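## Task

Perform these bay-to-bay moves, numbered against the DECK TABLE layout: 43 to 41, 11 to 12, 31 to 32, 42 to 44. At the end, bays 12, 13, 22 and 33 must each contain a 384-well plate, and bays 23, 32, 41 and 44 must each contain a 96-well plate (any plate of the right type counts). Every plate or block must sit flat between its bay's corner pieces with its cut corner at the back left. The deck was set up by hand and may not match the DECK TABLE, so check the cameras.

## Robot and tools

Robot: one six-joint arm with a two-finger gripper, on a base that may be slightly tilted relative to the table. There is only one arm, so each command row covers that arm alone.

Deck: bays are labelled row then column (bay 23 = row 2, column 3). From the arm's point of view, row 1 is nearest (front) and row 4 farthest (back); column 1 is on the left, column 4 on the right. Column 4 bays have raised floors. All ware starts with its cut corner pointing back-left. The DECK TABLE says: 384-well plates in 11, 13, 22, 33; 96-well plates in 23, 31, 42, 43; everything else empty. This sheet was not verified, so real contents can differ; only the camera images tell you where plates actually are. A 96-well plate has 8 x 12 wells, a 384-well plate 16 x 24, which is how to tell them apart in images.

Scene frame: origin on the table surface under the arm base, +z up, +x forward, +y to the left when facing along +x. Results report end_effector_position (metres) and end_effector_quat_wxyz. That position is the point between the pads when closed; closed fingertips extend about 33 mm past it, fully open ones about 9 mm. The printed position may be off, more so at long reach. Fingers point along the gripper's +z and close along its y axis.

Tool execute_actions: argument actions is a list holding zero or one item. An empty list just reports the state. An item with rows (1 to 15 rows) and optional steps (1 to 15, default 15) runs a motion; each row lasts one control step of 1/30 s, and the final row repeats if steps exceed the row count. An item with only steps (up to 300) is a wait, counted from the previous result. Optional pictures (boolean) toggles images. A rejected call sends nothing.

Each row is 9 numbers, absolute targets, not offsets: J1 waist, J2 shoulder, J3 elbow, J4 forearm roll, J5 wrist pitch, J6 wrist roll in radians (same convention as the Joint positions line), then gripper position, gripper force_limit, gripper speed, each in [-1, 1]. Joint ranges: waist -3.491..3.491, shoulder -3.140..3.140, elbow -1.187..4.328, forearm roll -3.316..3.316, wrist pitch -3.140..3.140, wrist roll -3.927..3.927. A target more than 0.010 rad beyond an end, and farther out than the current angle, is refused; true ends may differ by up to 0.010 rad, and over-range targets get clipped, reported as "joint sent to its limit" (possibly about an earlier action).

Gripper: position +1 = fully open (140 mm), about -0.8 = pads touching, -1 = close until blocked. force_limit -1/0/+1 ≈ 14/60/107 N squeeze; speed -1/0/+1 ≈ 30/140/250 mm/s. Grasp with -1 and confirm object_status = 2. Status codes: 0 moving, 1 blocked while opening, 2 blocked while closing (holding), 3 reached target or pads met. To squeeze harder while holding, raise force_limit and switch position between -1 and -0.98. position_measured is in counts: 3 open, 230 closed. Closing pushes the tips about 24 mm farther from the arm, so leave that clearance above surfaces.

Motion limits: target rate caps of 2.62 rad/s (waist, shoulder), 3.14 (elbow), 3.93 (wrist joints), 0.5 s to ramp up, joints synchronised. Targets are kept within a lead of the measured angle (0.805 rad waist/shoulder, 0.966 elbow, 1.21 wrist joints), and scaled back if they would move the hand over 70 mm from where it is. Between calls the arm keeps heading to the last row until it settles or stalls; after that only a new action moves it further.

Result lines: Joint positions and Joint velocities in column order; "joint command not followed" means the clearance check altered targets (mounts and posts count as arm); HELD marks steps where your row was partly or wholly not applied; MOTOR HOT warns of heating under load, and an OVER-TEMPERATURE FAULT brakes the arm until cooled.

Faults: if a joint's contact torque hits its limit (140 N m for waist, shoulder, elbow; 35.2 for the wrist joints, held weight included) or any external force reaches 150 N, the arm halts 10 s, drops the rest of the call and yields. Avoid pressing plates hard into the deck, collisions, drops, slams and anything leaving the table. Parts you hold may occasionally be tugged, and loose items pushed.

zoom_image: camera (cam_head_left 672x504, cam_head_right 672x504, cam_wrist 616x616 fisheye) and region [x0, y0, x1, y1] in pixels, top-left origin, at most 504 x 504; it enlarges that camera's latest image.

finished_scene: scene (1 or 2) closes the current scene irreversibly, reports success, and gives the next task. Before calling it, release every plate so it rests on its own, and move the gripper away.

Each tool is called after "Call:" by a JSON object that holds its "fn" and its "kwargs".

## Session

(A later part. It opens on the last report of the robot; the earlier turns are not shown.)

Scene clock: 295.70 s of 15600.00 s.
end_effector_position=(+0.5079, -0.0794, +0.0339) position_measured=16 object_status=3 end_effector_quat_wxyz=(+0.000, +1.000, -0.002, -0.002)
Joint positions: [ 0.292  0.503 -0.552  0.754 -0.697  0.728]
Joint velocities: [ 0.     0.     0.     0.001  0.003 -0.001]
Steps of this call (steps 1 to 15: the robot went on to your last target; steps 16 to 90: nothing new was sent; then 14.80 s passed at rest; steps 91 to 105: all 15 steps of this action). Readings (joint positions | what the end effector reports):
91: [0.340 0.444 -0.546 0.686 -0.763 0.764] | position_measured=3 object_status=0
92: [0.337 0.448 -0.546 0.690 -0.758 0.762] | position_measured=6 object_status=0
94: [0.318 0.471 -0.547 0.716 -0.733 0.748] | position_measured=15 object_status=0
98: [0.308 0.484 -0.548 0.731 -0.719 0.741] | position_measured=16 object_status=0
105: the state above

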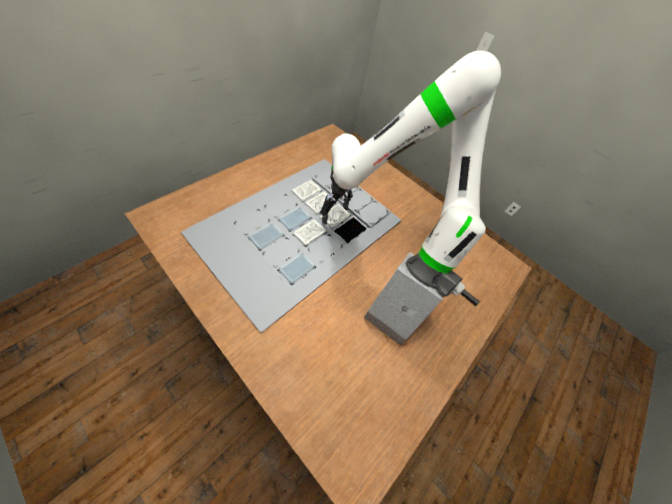

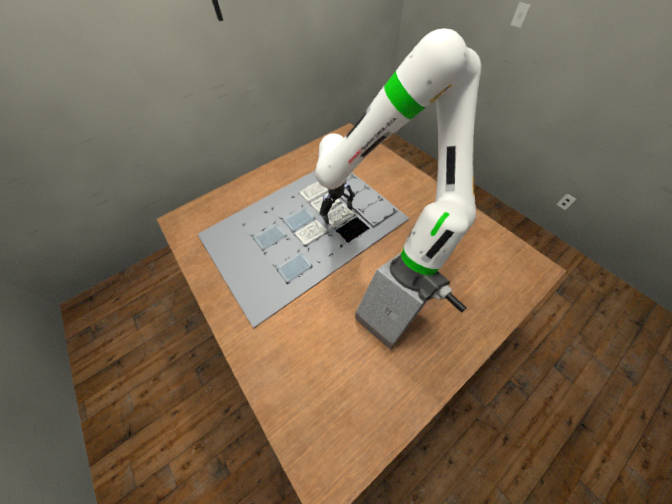

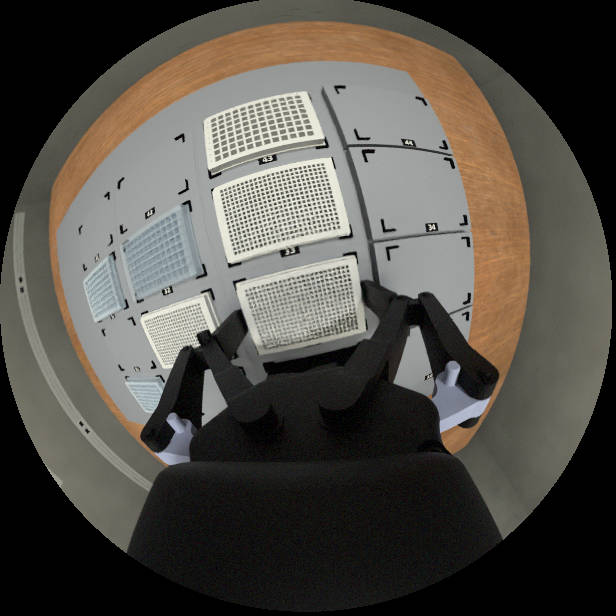

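Call:
{"fn": "execute_actions", "kwargs": {"actions": [{"rows":[[0.292,0.5033,-0.5517,0.7537,-0.6967,0.7276,-1,-0.3,-0.5]],"steps":12}], "pictures": false}}

Call:
{"fn": "execute_actions", "kwargs": {"actions": [{"rows":[[0.3401,0.4443,-0.5457,0.6852,-0.7627,0.7638,-1,-0.3,-0.5]],"steps":10}], "pictures": false}}

Call:
{"fn": "execute_actions", "kwargs": {"actions": [{"rows":[[0.7532,0.4957,-0.7356,0.6428,-0.6877,0.3245,-1,-0.3,-0.5]],"steps":15}], "pictures": false}}

Call:
{"fn": "execute_actions", "kwargs": {"actions": [{"steps":10}], "pictures": false}}

Call:
{"fn": "execute_actions", "kwargs": {"actions": [{"rows":[[0.7045,0.5575,-0.7585,0.746,-0.6136,0.2528,-1,-0.3,-0.5]],"steps":13}]}}

Call:
{"fn": "zoom_image", "kwargs": {"camera": "cam_wrist", "region": [200, 220, 420, 380]}}

Scene clock: 322.43 s of 15600.00 s.
end_effector_position=(+0.5082, -0.0793, +0.0341) position_measured=34 object_status=2 end_effector_quat_wxyz=(+0.000, +1.000, -0.002, -0.002)
Joint positions: [ 0.292  0.503 -0.552  0.754 -0.697  0.728]
Joint velocities: [ 0.001  0.    -0.     0.     0.001 -0.   ]
Steps of this call (steps 1 to 15: the robot went on to your last target; steps 16 to 90: nothing new was sent; then 23.33 s passed at rest; steps 91 to 102: all 12 steps of this action). Readings (joint positions | what the end effector reports):
91: [0.292 0.503 -0.552 0.754 -0.697 0.728] | position_measured=16 object_status=0
92: [0.292 0.503 -0.552 0.754 -0.697 0.728] | position_measured=19 object_status=0
94: [0.292 0.503 -0.552 0.754 -0.697 0.728] | position_measured=28 object_status=0
98: [0.292 0.503 -0.552 0.754 -0.697 0.728] | position_measured=34 object_status=0
102: the state above

Scene clock: 322.77 s of 15600.00 s.
end_effector_position=(+0.5042, -0.0762, +0.0656) position_measured=37 object_status=2 end_effector_quat_wxyz=(+0.000, +1.000, -0.002, -0.002)
Joint positions: [ 0.34   0.445 -0.546  0.685 -0.763  0.764]
Joint velocities: [ 0.    -0.001 -0.    -0.002 -0.004 -0.   ]
Steps of this call (steps 1 to 10: all 10 steps of this action). Readings (joint positions | what the end effector reports):
1: [0.292 0.503 -0.552 0.754 -0.697 0.728] | position_measured=34 object_status=2
2: [0.295 0.500 -0.551 0.749 -0.701 0.730] | position_measured=34 object_status=2
4: [0.315 0.474 -0.549 0.720 -0.729 0.746] | position_measured=37 object_status=0
8: [0.340 0.445 -0.546 0.685 -0.762 0.764] | position_measured=37 object_status=2
10: the state above

Scene clock: 323.27 s of 15600.00 s.
end_effector_position=(+0.4163, +0.0729, +0.0704) position_measured=37 object_status=2 end_effector_quat_wxyz=(-0.002, +1.000, -0.002, -0.003)
Joint positions: [ 0.696  0.489 -0.709  0.649 -0.698  0.385]
Joint velocities: [ 0.758  0.094 -0.349 -0.078  0.135 -0.796]
Steps of this call (steps 1 to 15: all 15 steps of this action). Readings (joint positions | what the end effector reports):
1: [0.340 0.444 -0.546 0.685 -0.763 0.764] | position_measured=37 object_status=2
2: [0.344 0.445 -0.547 0.685 -0.763 0.759] | position_measured=37 object_status=2
4: [0.369 0.448 -0.559 0.682 -0.758 0.732] | position_measured=37 object_status=2
8: [0.479 0.462 -0.609 0.671 -0.738 0.617] | position_measured=37 object_status=2
15: the state above

Scene clock: 323.60 s of 15600.00 s.
end_effector_position=(+0.3989, +0.0891, +0.0704) position_measured=37 object_status=2 end_effector_quat_wxyz=(+0.000, +1.000, -0.002, -0.002)
Joint positions: [ 0.753  0.496 -0.736  0.643 -0.688  0.325]
Joint velocities: [ 0.    -0.     0.    -0.    -0.    -0.001]
Steps of this call (steps 1 to 10: the robot went on to your last target). Readings (joint positions | what the end effector reports):
1: [0.719 0.491 -0.720 0.646 -0.694 0.361] | position_measured=37 object_status=2
2: [0.736 0.494 -0.728 0.645 -0.691 0.343] | position_measured=37 object_status=2
4: [0.752 0.496 -0.735 0.643 -0.688 0.326] | position_measured=37 object_status=2
8: [0.753 0.496 -0.736 0.643 -0.688 0.325] | position_measured=37 object_status=2
10: the state above

Scene clock: 324.03 s of 15600.00 s.
end_effector_position=(+0.3990, +0.0896, +0.0405) position_measured=37 object_status=2 end_effector_quat_wxyz=(+0.000, +1.000, -0.003, -0.002)
Joint positions: [ 0.705  0.557 -0.758  0.746 -0.614  0.253]
Joint velocities: [ 0.001 -0.    -0.     0.001  0.001 -0.   ]
Steps of this call (steps 1 to 13: all 13 steps of this action). Readings (joint positions | what the end effector reports):
1: [0.753 0.496 -0.736 0.643 -0.687 0.324] | position_measured=37 object_status=2
2: [0.750 0.500 -0.737 0.649 -0.683 0.320] | position_measured=37 object_status=2
4: [0.733 0.522 -0.745 0.687 -0.656 0.294] | position_measured=37 object_status=2
8: [0.705 0.557 -0.758 0.745 -0.614 0.253] | position_measured=37 object_status=2
13: the state above

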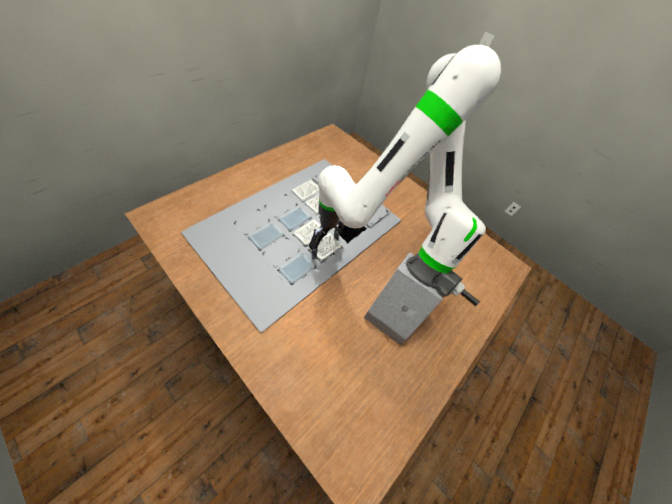

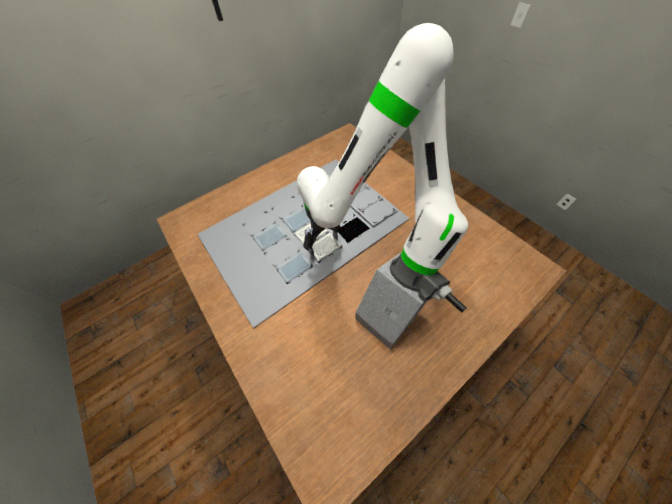

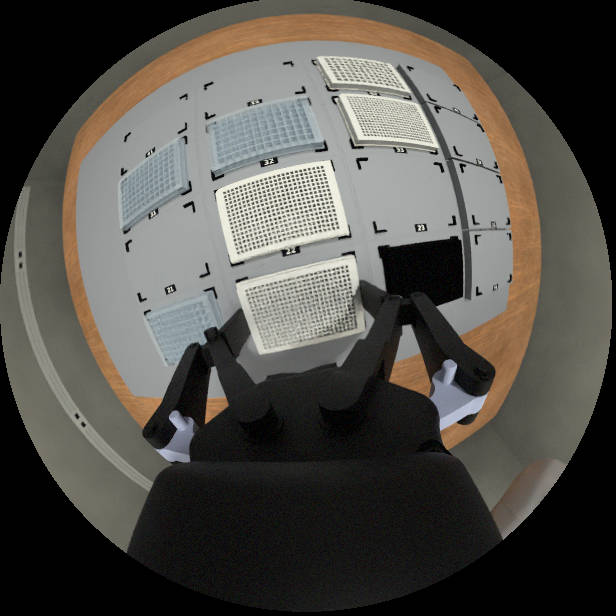

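Region (200, 220, 420, 380) of cam_wrist's 616x616 image, scaled by 2.291, with more detail than that image has; it fills the top 367 rows of this view, and the rest is white.

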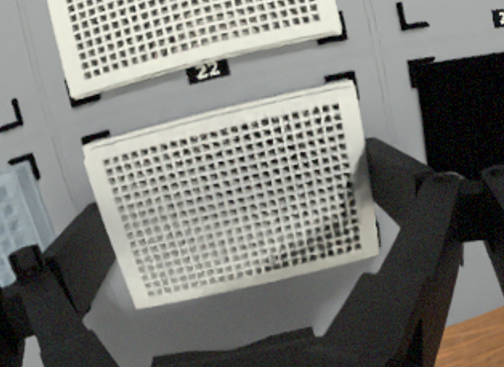

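Call:
{"fn": "execute_actions", "kwargs": {"actions": [{"rows":[[0.698,0.5638,-0.7608,0.7568,-0.6061,0.2465,-1,-0.3,-0.5],[0.698,0.5638,-0.7608,0.7568,-0.6061,0.2465,-1,-0.3,-0.5],[0.698,0.5638,-0.7608,0.7568,-0.6061,0.2465,-1,-0.3,-0.5],[0.698,0.5638,-0.7608,0.7568,-0.6061,0.2465,-1,-0.3,-0.5],[0.693,0.5701,-0.7631,0.7676,-0.5986,0.239,-1,-0.3,-0.5],[0.693,0.5701,-0.7631,0.7676,-0.5986,0.239,-1,-0.3,-0.5],[0.693,0.5701,-0.7631,0.7676,-0.5986,0.239,-1,-0.3,-0.5],[0.693,0.5701,-0.7631,0.7676,-0.5986,0.239,-1,-0.3,-0.5],[0.693,0.5701,-0.7631,0.7676,-0.5986,0.239,-1,-0.3,-0.5],[0.693,0.5701,-0.7631,0.7676,-0.5986,0.239,1,-0.3,-0.3]],"steps":15}], "pictures": false}}

Call:
{"fn": "execute_actions", "kwargs": {"actions": [{"steps":6}]}}

Call:
{"fn": "zoom_image", "kwargs": {"camera": "cam_wrist", "region": [200, 220, 420, 380]}}

Call:
{"fn": "zoom_image", "kwargs": {"camera": "cam_wrist", "region": [370, 220, 490, 320]}}

Call:
{"fn": "zoom_image", "kwargs": {"camera": "cam_wrist", "region": [100, 120, 240, 380]}}

Scene clock: 337.37 s of 15600.00 s.
end_effector_position=(+0.3981, +0.0895, +0.0339) position_measured=10 object_status=0 end_effector_quat_wxyz=(-0.000, +1.000, -0.002, -0.003)
Joint positions: [ 0.693  0.57  -0.763  0.768 -0.598  0.239]
Joint velocities: [ 0.001  0.001 -0.     0.     0.002  0.001]
Steps of this call (steps 1 to 15: the robot went on to your last target; steps 16 to 90: nothing new was sent; then 9.83 s passed at rest; steps 91 to 105: all 15 steps of this action). Readings (joint positions | what the end effector reports):
91: [0.704 0.558 -0.759 0.747 -0.613 0.253] | position_measured=37 object_status=2
92: [0.701 0.561 -0.760 0.752 -0.610 0.249] | position_measured=37 object_status=2
94: [0.698 0.564 -0.761 0.757 -0.606 0.247] | position_measured=37 object_status=2
98: [0.693 0.570 -0.763 0.768 -0.599 0.239] | position_measured=37 object_status=2
105: the state above

Scene clock: 337.57 s of 15600.00 s.
end_effector_position=(+0.3982, +0.0895, +0.0340) position_measured=3 object_status=0 end_effector_quat_wxyz=(-0.000, +1.000, -0.002, -0.003)
Joint positions: [ 0.693  0.57  -0.763  0.768 -0.598  0.239]
Joint velocities: [-0.001 -0.     0.     0.    -0.002 -0.   ]
Steps of this call (steps 1 to 6: the robot went on to your last target). Readings (joint positions | what the end effector reports):
1: [0.693 0.570 -0.763 0.768 -0.598 0.239] | position_measured=5 object_status=0
2: [0.693 0.570 -0.763 0.768 -0.598 0.239] | position_measured=3 object_status=0
4: [0.693 0.570 -0.763 0.768 -0.598 0.239] | position_measured=3 object_status=0
6: the state above

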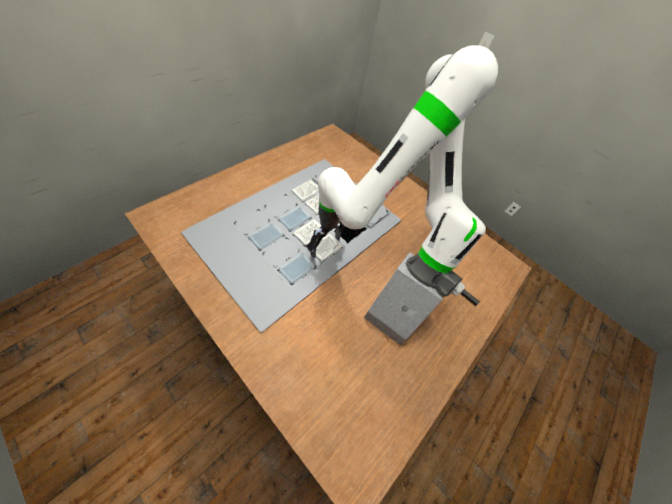

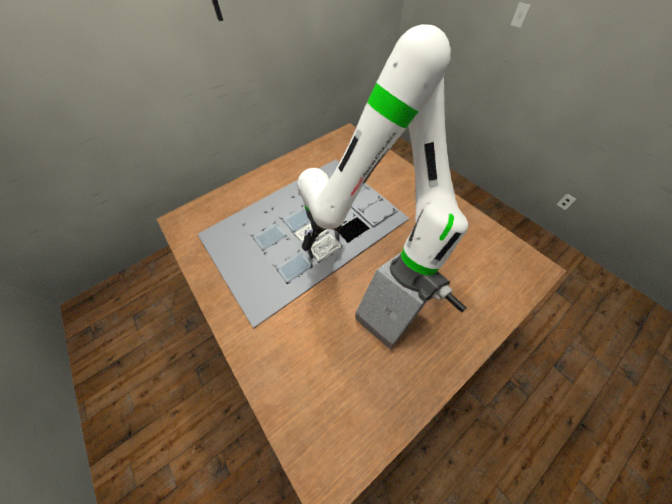

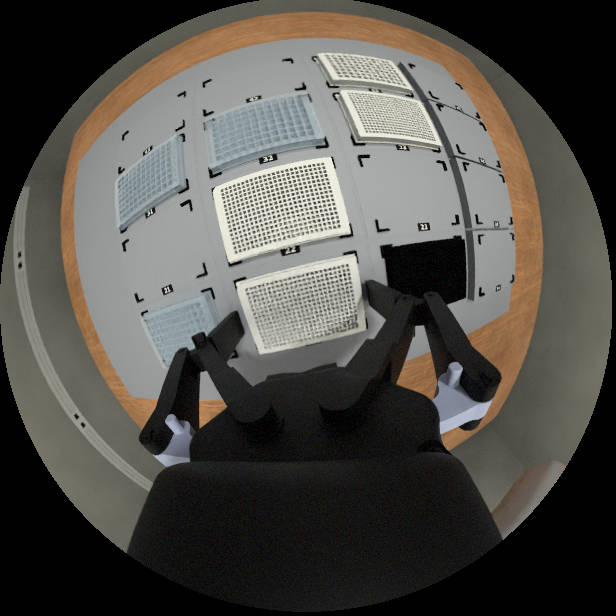

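Region (200, 220, 420, 380) of cam_wrist's 616x616 image, scaled by 2.291, with more detail than that image has; it fills the top 367 rows of this view, and the rest is white.

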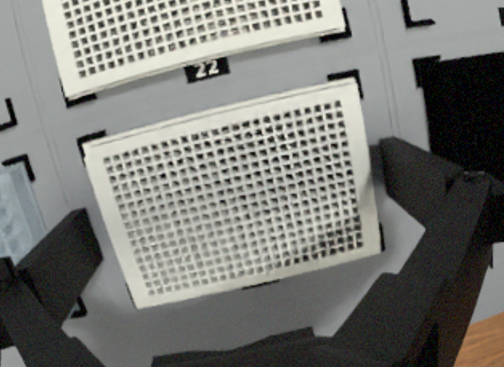

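Region (370, 220, 490, 320) of cam_wrist's 616x616 image, scaled by 4.200, with more detail than that image has.

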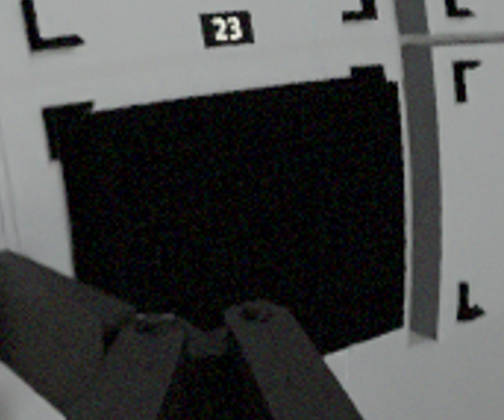

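Region (100, 120, 240, 380) of cam_wrist's 616x616 image, scaled by 1.938, with more detail than that image has; it fills the left 271 columns of this view, and the rest is white.

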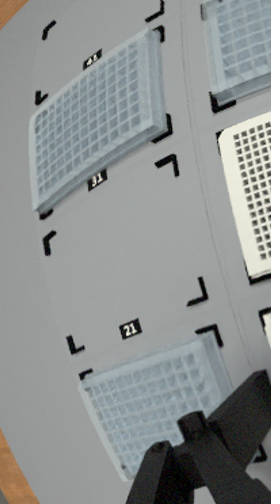

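Call:
{"fn": "execute_actions", "kwargs": {"actions": [{"rows":[[0.7532,0.4957,-0.7356,0.6428,-0.6877,0.3245,1,-0.3,-0.3]],"steps":10}], "pictures": false}}

Call:
{"fn": "execute_actions", "kwargs": {"actions": [{"rows":[[1.0065,0.7925,-0.4375,0.4862,-0.734,0.2163,1,-0.3,-0.3]],"steps":15}], "pictures": false}}

Call:
{"fn": "execute_actions", "kwargs": {"actions": [{"steps":8}]}}

Call:
{"fn": "zoom_image", "kwargs": {"camera": "cam_wrist", "region": [200, 220, 420, 380]}}

Scene clock: 351.60 s of 15600.00 s.
end_effector_position=(+0.3988, +0.0892, +0.0703) position_measured=3 object_status=3 end_effector_quat_wxyz=(+0.000, +1.000, -0.002, -0.002)
Joint positions: [ 0.753  0.496 -0.736  0.643 -0.688  0.324]
Joint velocities: [ 0.001 -0.002 -0.    -0.001 -0.002  0.004]
Steps of this call (steps 1 to 15: the robot went on to your last target; steps 16 to 90: nothing new was sent; then 10.70 s passed at rest; steps 91 to 100: all 10 steps of this action). Readings (joint positions | what the end effector reports):
91: [0.693 0.570 -0.763 0.767 -0.599 0.239] | position_measured=3 object_status=3
92: [0.696 0.566 -0.762 0.761 -0.603 0.244] | position_measured=3 object_status=3
94: [0.714 0.544 -0.753 0.723 -0.630 0.270] | position_measured=3 object_status=3
98: [0.752 0.497 -0.736 0.645 -0.686 0.323] | position_measured=3 object_status=3
100: the state above

Scene clock: 352.10 s of 15600.00 s.
end_effector_position=(+0.3987, +0.2548, +0.0656) position_measured=3 object_status=3 end_effector_quat_wxyz=(+0.000, +1.000, -0.002, -0.002)
Joint positions: [ 1.002  0.787 -0.443  0.489 -0.733  0.218]
Joint velocities: [ 0.195  0.228  0.227 -0.12  -0.036 -0.082]
Steps of this call (steps 1 to 15: all 15 steps of this action). Readings (joint positions | what the end effector reports):
1: [0.754 0.496 -0.735 0.643 -0.688 0.324] | position_measured=3 object_status=3
2: [0.757 0.500 -0.731 0.640 -0.688 0.323] | position_measured=3 object_status=3
4: [0.778 0.525 -0.706 0.627 -0.692 0.314] | position_measured=3 object_status=3
8: [0.867 0.630 -0.601 0.572 -0.708 0.276] | position_measured=3 object_status=3
15: the state above

Scene clock: 352.37 s of 15600.00 s.
end_effector_position=(+0.3980, +0.2580, +0.0652) position_measured=3 object_status=3 end_effector_quat_wxyz=(+0.001, +1.000, -0.002, -0.002)
Joint positions: [ 1.006  0.792 -0.438  0.486 -0.734  0.216]
Joint velocities: [-0.002  0.     0.001 -0.     0.     0.   ]
Steps of this call (steps 1 to 8: the robot went on to your last target). Readings (joint positions | what the end effector reports):
1: [1.006 0.791 -0.439 0.487 -0.734 0.217] | position_measured=3 object_status=3
2: [1.006 0.792 -0.438 0.486 -0.734 0.216] | position_measured=3 object_status=3
4: [1.006 0.792 -0.438 0.486 -0.734 0.216] | position_measured=3 object_status=3
8: the state above

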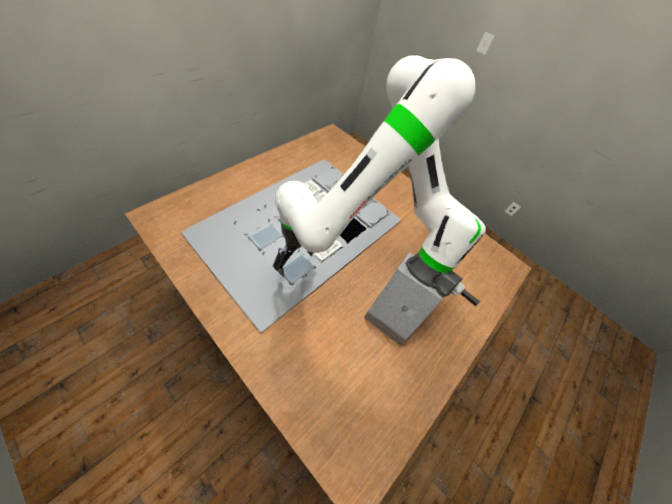

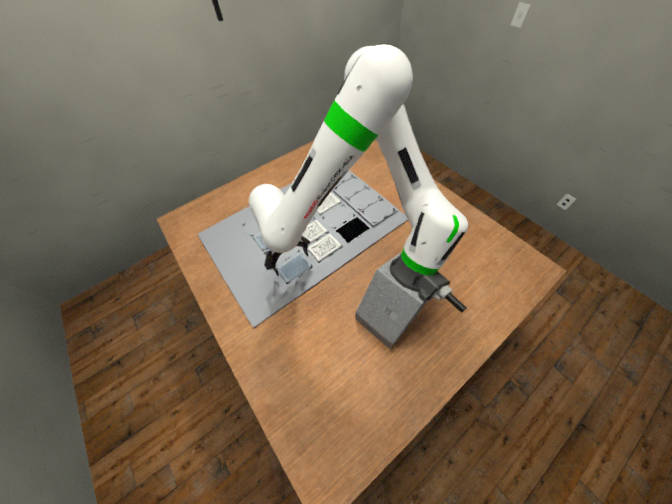

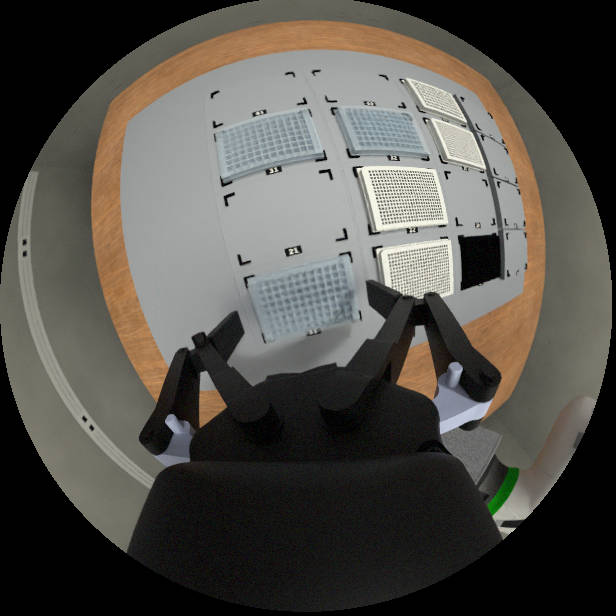

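Region (200, 220, 420, 380) of cam_wrist's 616x616 image, scaled by 2.291, with more detail than that image has; it fills the top 367 rows of this view, and the rest is white.

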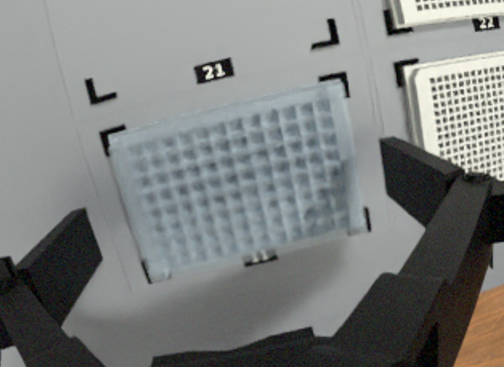

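Call:
{"fn": "execute_actions", "kwargs": {"actions": [{"rows":[[0.9771,0.8428,-0.4621,0.5492,-0.6645,0.1705,1,-0.3,-0.3]],"steps":12}]}}

Call:
{"fn": "zoom_image", "kwargs": {"camera": "cam_wrist", "region": [200, 220, 420, 380]}}

Call:
{"fn": "execute_actions", "kwargs": {"actions": [{"rows":[[0.9771,0.8428,-0.4621,0.5492,-0.6645,0.1705,-1,-0.3,-0.5]],"steps":14}], "pictures": false}}

Call:
{"fn": "execute_actions", "kwargs": {"actions": [{"rows":[[1.0065,0.7925,-0.4375,0.4862,-0.734,0.2163,-1,-0.3,-0.5]],"steps":10}], "pictures": false}}

Call:
{"fn": "execute_actions", "kwargs": {"actions": [{"rows":[[0.631,0.622,-0.448,0.604,-0.783,0.534,-1,-0.3,-0.5]],"steps":15}], "pictures": false}}

Call:
{"fn": "execute_actions", "kwargs": {"actions": [{"rows":[[0.3401,0.4443,-0.5457,0.6852,-0.7627,0.7638,-1,-0.3,-0.5]],"steps":15}], "pictures": false}}

Call:
{"fn": "execute_actions", "kwargs": {"actions": [{"steps":6}], "pictures": false}}

Call:
{"fn": "execute_actions", "kwargs": {"actions": [{"rows":[[0.301,0.4898,-0.5496,0.7386,-0.7113,0.735,-1,-0.3,-0.5]],"steps":12}]}}

Call:
{"fn": "zoom_image", "kwargs": {"camera": "cam_wrist", "region": [200, 220, 420, 380]}}

Scene clock: 373.73 s of 15600.00 s.
end_effector_position=(+0.3969, +0.2559, +0.0341) position_measured=3 object_status=3 end_effector_quat_wxyz=(+0.000, +1.000, -0.002, -0.002)
Joint positions: [ 0.977  0.843 -0.462  0.549 -0.665  0.171]
Joint velocities: [ 0.     0.     0.    -0.     0.     0.001]
Steps of this call (steps 1 to 15: the robot went on to your last target; steps 16 to 90: nothing new was sent; then 17.97 s passed at rest; steps 91 to 102: all 12 steps of this action). Readings (joint positions | what the end effector reports):
91: [1.006 0.793 -0.438 0.486 -0.733 0.216] | position_measured=3 object_status=3
92: [1.004 0.797 -0.439 0.491 -0.728 0.212] | position_measured=3 object_status=3
94: [0.990 0.821 -0.451 0.522 -0.694 0.190] | position_measured=3 object_status=3
98: [0.977 0.843 -0.462 0.549 -0.665 0.171] | position_measured=3 object_status=3
102: the state above

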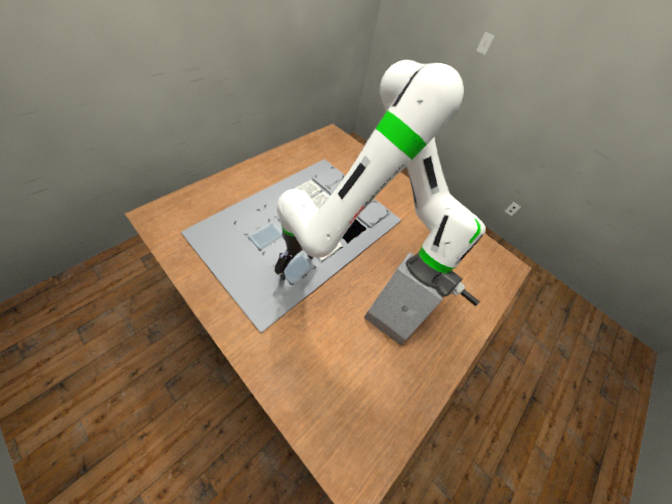

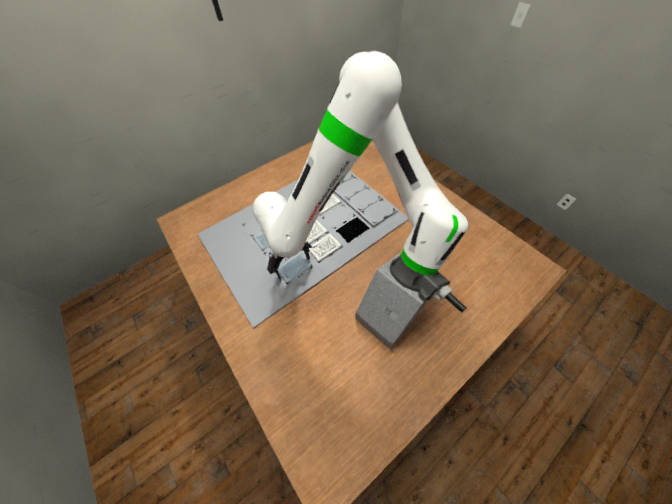

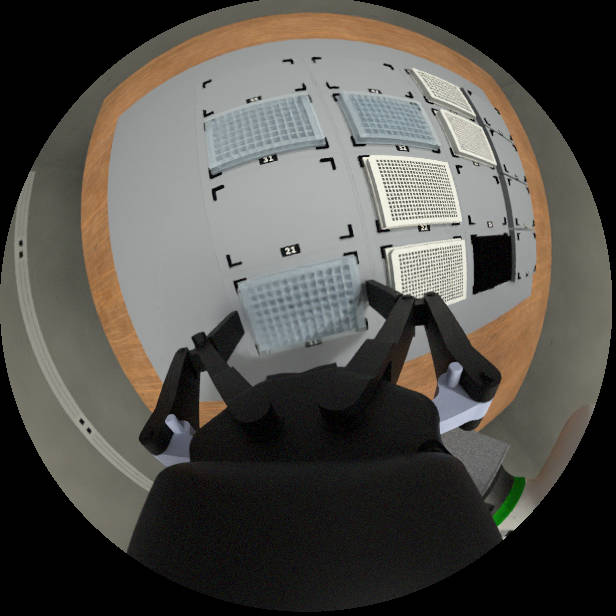

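Region (200, 220, 420, 380) of cam_wrist's 616x616 image, scaled by 2.291, with more detail than that image has; it fills the top 367 rows of this view, and the rest is white.

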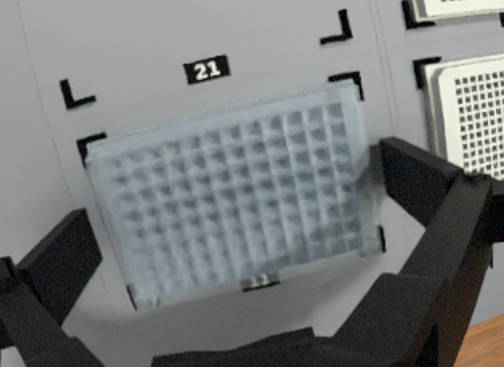

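Scene clock: 374.20 s of 15600.00 s.
end_effector_position=(+0.3969, +0.2557, +0.0340) position_measured=37 object_status=2 end_effector_quat_wxyz=(+0.001, +1.000, -0.002, -0.002)
Joint positions: [ 0.977  0.843 -0.462  0.549 -0.665  0.17 ]
Joint velocities: [ 0.002 -0.002  0.    -0.     0.002 -0.001]
Steps of this call (steps 1 to 14: all 14 steps of this action). Readings (joint positions | what the end effector reports):
1: [0.977 0.843 -0.462 0.549 -0.665 0.171] | position_measured=3 object_status=0
2: [0.977 0.843 -0.462 0.549 -0.665 0.171] | position_measured=6 object_status=0
4: [0.977 0.843 -0.462 0.549 -0.665 0.171] | position_measured=15 object_status=0
8: [0.977 0.843 -0.462 0.549 -0.665 0.170] | position_measured=33 object_status=0
14: the state above

Scene clock: 374.53 s of 15600.00 s.
end_effector_position=(+0.3980, +0.2580, +0.0651) position_measured=38 object_status=2 end_effector_quat_wxyz=(+0.001, +1.000, -0.002, -0.002)
Joint positions: [ 1.006  0.793 -0.437  0.486 -0.734  0.216]
Joint velocities: [-0.     0.001  0.001 -0.    -0.     0.001]
Steps of this call (steps 1 to 10: all 10 steps of this action). Readings (joint positions | what the end effector reports):
1: [0.977 0.843 -0.462 0.549 -0.665 0.171] | position_measured=37 object_status=2
2: [0.979 0.839 -0.460 0.544 -0.670 0.174] | position_measured=37 object_status=2
4: [0.993 0.814 -0.448 0.514 -0.703 0.197] | position_measured=38 object_status=2
8: [1.006 0.793 -0.437 0.486 -0.734 0.216] | position_measured=38 object_status=2
10: the state above

Scene clock: 375.03 s of 15600.00 s.
end_effector_position=(+0.4949, +0.1112, +0.0727) position_measured=38 object_status=2 end_effector_quat_wxyz=(-0.004, +1.000, +0.001, -0.002)
Joint positions: [ 0.674  0.641 -0.447  0.591 -0.778  0.498]
Joint velocities: [-0.656 -0.297 -0.018  0.203 -0.084  0.544]
Steps of this call (steps 1 to 15: all 15 steps of this action). Readings (joint positions | what the end effector reports):
1: [1.006 0.792 -0.437 0.486 -0.734 0.217] | position_measured=38 object_status=2
2: [1.003 0.791 -0.437 0.487 -0.734 0.220] | position_measured=38 object_status=2
4: [0.978 0.779 -0.438 0.495 -0.738 0.241] | position_measured=38 object_status=2
8: [0.869 0.730 -0.441 0.529 -0.752 0.333] | position_measured=38 object_status=2
15: the state above

Scene clock: 375.53 s of 15600.00 s.
end_effector_position=(+0.5043, -0.0759, +0.0656) position_measured=38 object_status=2 end_effector_quat_wxyz=(+0.000, +1.000, -0.002, -0.002)
Joint positions: [ 0.341  0.445 -0.545  0.685 -0.763  0.763]
Joint velocities: [-0.034 -0.021 -0.012  0.012  0.003  0.029]
Steps of this call (steps 1 to 15: all 15 steps of this action). Readings (joint positions | what the end effector reports):
1: [0.654 0.632 -0.447 0.597 -0.780 0.514] | position_measured=38 object_status=2
2: [0.634 0.623 -0.449 0.603 -0.780 0.532] | position_measured=38 object_status=2
4: [0.580 0.593 -0.458 0.619 -0.779 0.575] | position_measured=38 object_status=2
8: [0.469 0.524 -0.498 0.649 -0.771 0.662] | position_measured=38 object_status=2
15: the state above

Scene clock: 375.73 s of 15600.00 s.
end_effector_position=(+0.5043, -0.0761, +0.0657) position_measured=38 object_status=2 end_effector_quat_wxyz=(+0.000, +1.000, -0.002, -0.002)
Joint positions: [ 0.34   0.444 -0.546  0.685 -0.763  0.764]
Joint velocities: [ 0.001 -0.    -0.001  0.    -0.001 -0.   ]
Steps of this call (steps 1 to 6: the robot went on to your last target). Readings (joint positions | what the end effector reports):
1: [0.340 0.445 -0.546 0.685 -0.763 0.764] | position_measured=38 object_status=2
2: [0.340 0.444 -0.546 0.685 -0.763 0.764] | position_measured=38 object_status=2
4: [0.340 0.444 -0.546 0.685 -0.763 0.764] | position_measured=38 object_status=2
6: the state above

Scene clock: 376.13 s of 15600.00 s.
end_effector_position=(+0.5079, -0.0798, +0.0411) position_measured=38 object_status=2 end_effector_quat_wxyz=(+0.001, +1.000, -0.004, -0.002)
Joint positions: [ 0.301  0.49  -0.55   0.739 -0.711  0.735]
Joint velocities: [-0.  0. -0. -0. -0.  0.]
Steps of this call (steps 1 to 12: all 12 steps of this action). Readings (joint positions | what the end effector reports):
1: [0.340 0.444 -0.546 0.686 -0.762 0.764] | position_measured=38 object_status=2
2: [0.336 0.448 -0.546 0.691 -0.758 0.761] | position_measured=38 object_status=2
4: [0.316 0.472 -0.548 0.718 -0.731 0.746] | position_measured=38 object_status=2
8: [0.301 0.490 -0.550 0.739 -0.711 0.735] | position_measured=38 object_status=2
12: the state above

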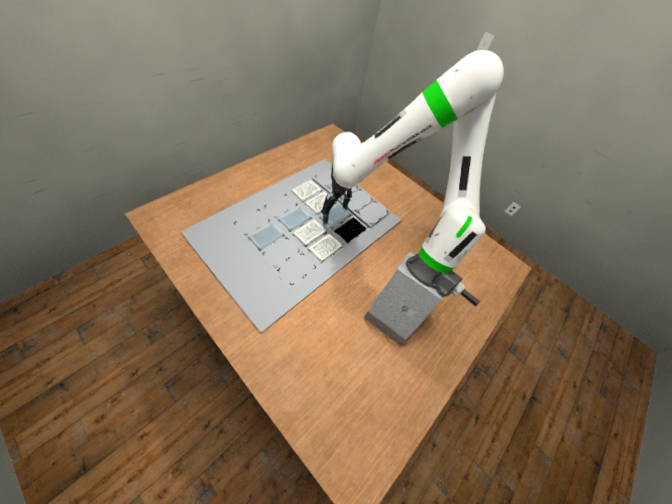

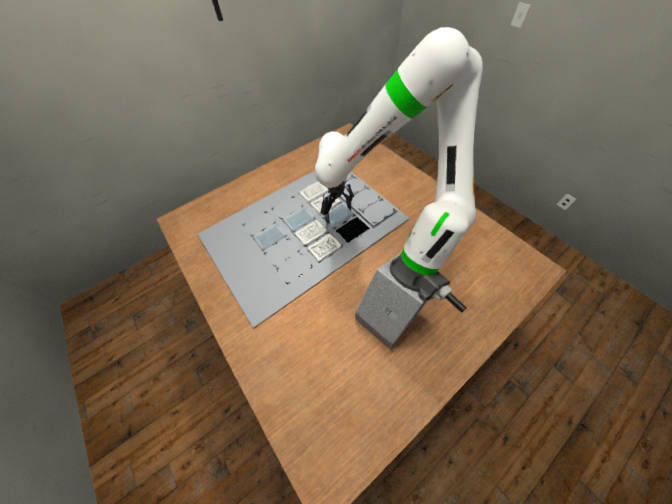

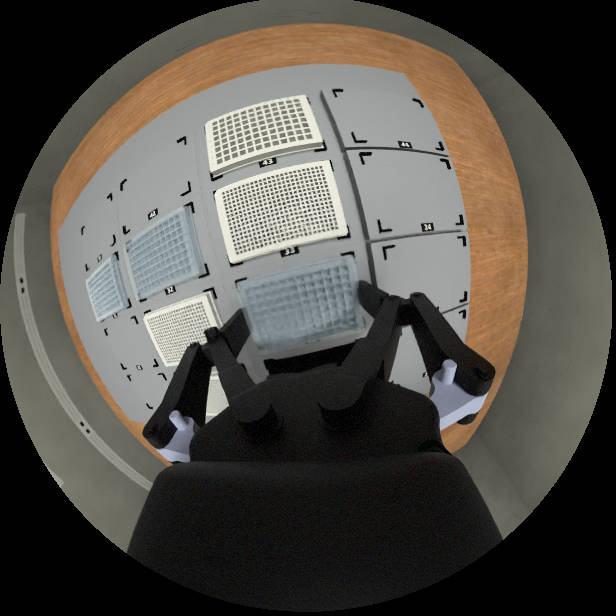

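Region (200, 220, 420, 380) of cam_wrist's 616x616 image, scaled by 2.291, with more detail than that image has; it fills the top 367 rows of this view, and the rest is white.

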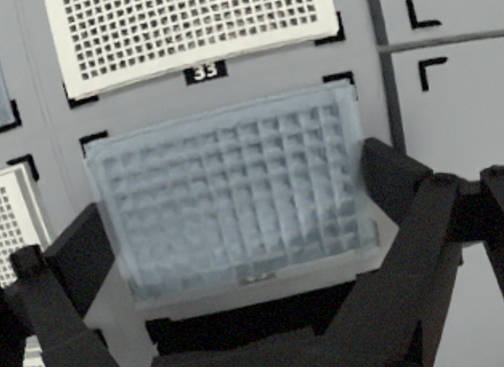

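Call:
{"fn": "execute_actions", "kwargs": {"actions": [{"rows":[[0.303,0.4898,-0.5496,0.7386,-0.7113,0.733,-1,-0.3,-0.5],[0.303,0.4898,-0.5496,0.7386,-0.7113,0.733,-1,-0.3,-0.5],[0.303,0.4898,-0.5496,0.7386,-0.7113,0.733,-1,-0.3,-0.5],[0.303,0.4898,-0.5496,0.7386,-0.7113,0.733,-1,-0.3,-0.5],[0.298,0.4975,-0.5508,0.7472,-0.703,0.729,-1,-0.3,-0.5],[0.298,0.4975,-0.5508,0.7472,-0.703,0.729,-1,-0.3,-0.5],[0.298,0.4975,-0.5508,0.7472,-0.703,0.729,-1,-0.3,-0.5],[0.298,0.4975,-0.5508,0.7472,-0.703,0.729,-1,-0.3,-0.5],[0.298,0.4975,-0.5508,0.7472,-0.703,0.729,-1,-0.3,-0.5],[0.298,0.4975,-0.5508,0.7472,-0.703,0.729,0.9,-0.3,-0.3]],"steps":15}], "pictures": false}}

Call:
{"fn": "execute_actions", "kwargs": {"actions": [{"steps":6}]}}

Call:
{"fn": "zoom_image", "kwargs": {"camera": "cam_wrist", "region": [200, 220, 420, 380]}}

Scene clock: 385.67 s of 15600.00 s.
end_effector_position=(+0.5083, -0.0785, +0.0375) position_measured=16 object_status=0 end_effector_quat_wxyz=(+0.000, +1.000, -0.003, -0.001)
Joint positions: [ 0.298  0.498 -0.551  0.747 -0.703  0.729]
Joint velocities: [-0.001 -0.    -0.    -0.     0.001  0.   ]
Steps of this call (steps 1 to 15: the robot went on to your last target; steps 16 to 90: nothing new was sent; then 6.03 s passed at rest; steps 91 to 105: all 15 steps of this action). Readings (joint positions | what the end effector reports):
91: [0.301 0.490 -0.550 0.739 -0.711 0.735] | position_measured=38 object_status=2
92: [0.302 0.490 -0.550 0.739 -0.711 0.733] | position_measured=38 object_status=2
94: [0.303 0.490 -0.550 0.739 -0.711 0.733] | position_measured=38 object_status=2
98: [0.298 0.498 -0.551 0.747 -0.703 0.729] | position_measured=38 object_status=2
105: the state above

Scene clock: 385.87 s of 15600.00 s.
end_effector_position=(+0.5083, -0.0785, +0.0375) position_measured=16 object_status=0 end_effector_quat_wxyz=(+0.000, +1.000, -0.003, -0.001)
Joint positions: [ 0.298  0.498 -0.551  0.747 -0.703  0.729]
Joint velocities: [ 0.    -0.001  0.    -0.    -0.    -0.   ]
Steps of this call (steps 1 to 6: the robot went on to your last target). Readings (joint positions | what the end effector reports):
1: [0.298 0.498 -0.551 0.747 -0.703 0.729] | position_measured=16 object_status=0
2: [0.298 0.498 -0.551 0.747 -0.703 0.729] | position_measured=16 object_status=0
4: [0.298 0.498 -0.551 0.747 -0.703 0.729] | position_measured=16 object_status=0
6: the state above

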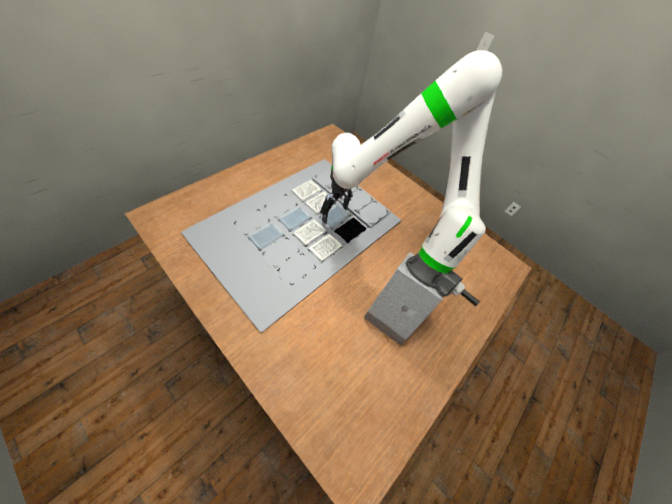

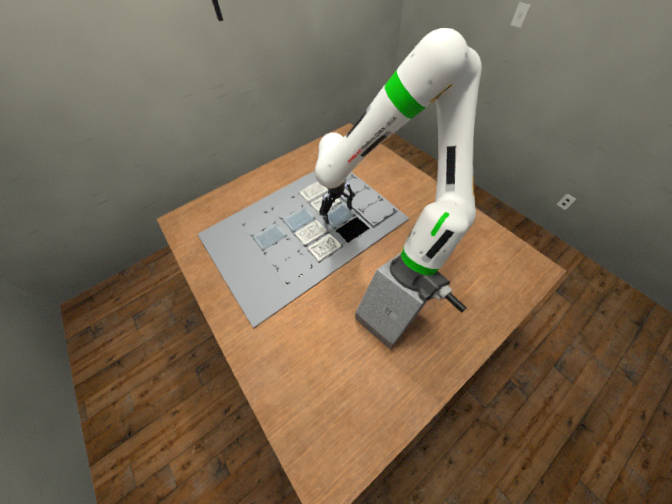

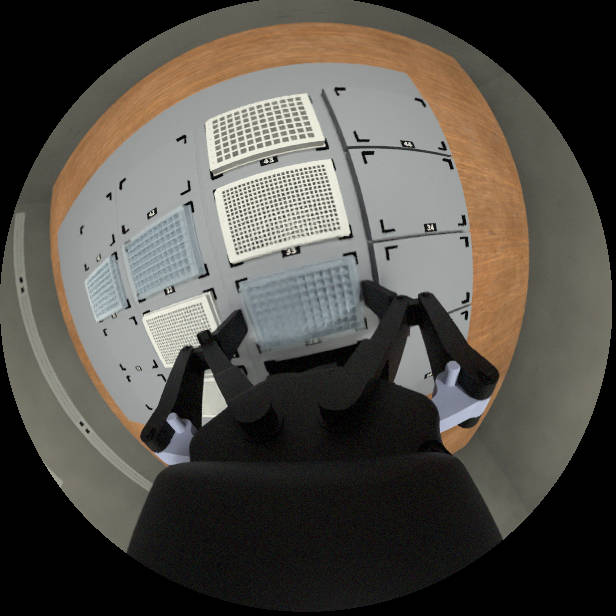

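Region (200, 220, 420, 380) of cam_wrist's 616x616 image, scaled by 2.291, with more detail than that image has; it fills the top 367 rows of this view, and the rest is white.

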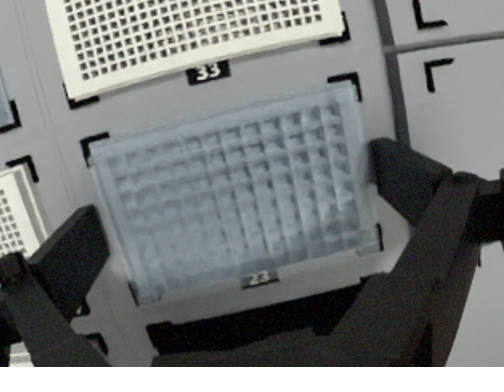

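Call:
{"fn": "execute_actions", "kwargs": {"actions": [{"rows":[[0.3401,0.4443,-0.5457,0.6852,-0.7627,0.7638,0.9,-0.3,-0.3]],"steps":9}], "pictures": false}}

Call:
{"fn": "execute_actions", "kwargs": {"actions": [{"rows":[[0.2804,0.8466,0.2388,0.5305,-1.05,1.082,0.9,-0.3,-0.3]],"steps":15}], "pictures": false}}

Call:
{"fn": "execute_actions", "kwargs": {"actions": [{"steps":14}], "pictures": false}}

Call:
{"fn": "execute_actions", "kwargs": {"actions": [{"rows":[[0.2638,0.8795,0.2363,0.5436,-1.0163,1.075,0.9,-0.3,-0.3]],"steps":12}]}}

Call:
{"fn": "zoom_image", "kwargs": {"camera": "cam_wrist", "region": [200, 220, 420, 380]}}

Scene clock: 415.83 s of 15600.00 s.
end_effector_position=(+0.5043, -0.0762, +0.0656) position_measured=16 object_status=3 end_effector_quat_wxyz=(+0.000, +1.000, -0.002, -0.002)
Joint positions: [ 0.34   0.444 -0.546  0.685 -0.763  0.764]
Joint velocities: [ 0.002 -0.    -0.001 -0.    -0.001  0.001]
Steps of this call (steps 1 to 15: the robot went on to your last target; steps 16 to 90: nothing new was sent; then 26.67 s passed at rest; steps 91 to 99: all 9 steps of this action). Readings (joint positions | what the end effector reports):
91: [0.298 0.497 -0.551 0.747 -0.703 0.729] | position_measured=16 object_status=3
92: [0.301 0.493 -0.551 0.742 -0.707 0.732] | position_measured=16 object_status=3
94: [0.320 0.469 -0.548 0.714 -0.735 0.748] | position_measured=16 object_status=3
98: [0.340 0.444 -0.546 0.685 -0.762 0.764] | position_measured=16 object_status=3
99: the state above

Scene clock: 416.33 s of 15600.00 s.
end_effector_position=(+0.6557, -0.0804, +0.0751) position_measured=16 object_status=3 end_effector_quat_wxyz=(+0.005, +1.000, -0.005, +0.001)
Joint positions: [ 0.302  0.703 -0.041  0.586 -0.948  0.968]
Joint velocities: [-0.111  0.755  1.471 -0.288 -0.534  0.592]
Steps of this call (steps 1 to 15: all 15 steps of this action). Readings (joint positions | what the end effector reports):
1: [0.340 0.444 -0.545 0.685 -0.763 0.764] | position_measured=16 object_status=3
2: [0.340 0.447 -0.541 0.684 -0.765 0.766] | position_measured=16 object_status=3
4: [0.338 0.462 -0.510 0.678 -0.776 0.778] | position_measured=16 object_status=3
8: [0.327 0.535 -0.368 0.650 -0.828 0.836] | position_measured=16 object_status=3
15: the state above

Scene clock: 416.80 s of 15600.00 s.
end_effector_position=(+0.7226, -0.0816, +0.0739) position_measured=16 object_status=3 end_effector_quat_wxyz=(-0.001, +1.000, -0.003, +0.000)
Joint positions: [ 0.28   0.847  0.239  0.53  -1.05   1.082]
Joint velocities: [-0.     0.002  0.001  0.    -0.001  0.   ]
Steps of this call (steps 1 to 14: the robot went on to your last target). Readings (joint positions | what the end effector reports):
1: [0.298 0.729 0.009 0.576 -0.966 0.989] | position_measured=16 object_status=3
2: [0.294 0.754 0.059 0.566 -0.984 1.009] | position_measured=16 object_status=3
4: [0.288 0.798 0.145 0.549 -1.015 1.044] | position_measured=16 object_status=3
8: [0.281 0.844 0.233 0.532 -1.048 1.080] | position_measured=16 object_status=3
14: the state above

Scene clock: 417.20 s of 15600.00 s.
end_effector_position=(+0.7225, -0.0816, +0.0487) position_measured=16 object_status=3 end_effector_quat_wxyz=(+0.000, +1.000, -0.002, -0.001)
Joint positions: [ 0.264  0.88   0.236  0.544 -1.016  1.075]
Joint velocities: [-0.     0.001  0.     0.     0.     0.   ]
Steps of this call (steps 1 to 12: all 12 steps of this action). Readings (joint positions | what the end effector reports):
1: [0.280 0.847 0.239 0.530 -1.050 1.082] | position_measured=16 object_status=3
2: [0.278 0.851 0.239 0.532 -1.046 1.082] | position_measured=16 object_status=3
4: [0.268 0.872 0.237 0.540 -1.025 1.077] | position_measured=16 object_status=3
8: [0.264 0.880 0.236 0.544 -1.016 1.075] | position_measured=16 object_status=3
12: the state above

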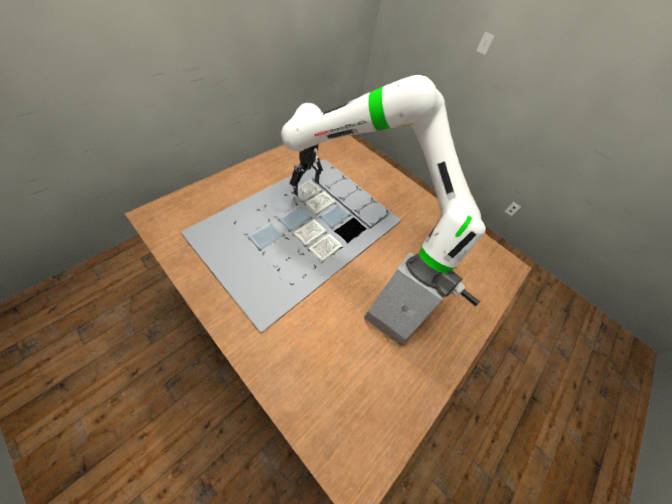

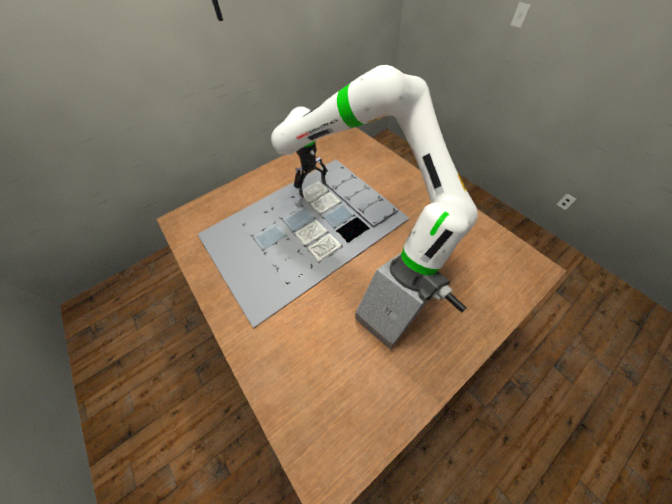

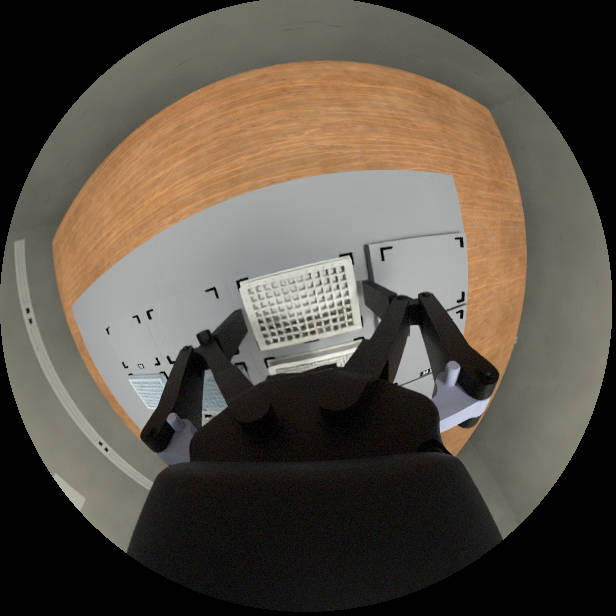

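Region (200, 220, 420, 380) of cam_wrist's 616x616 image, scaled by 2.291, with more detail than that image has; it fills the top 367 rows of this view, and the rest is white.

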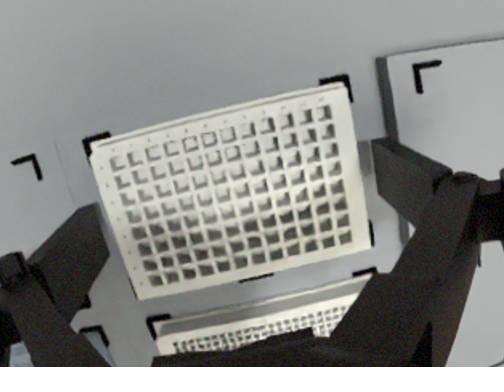

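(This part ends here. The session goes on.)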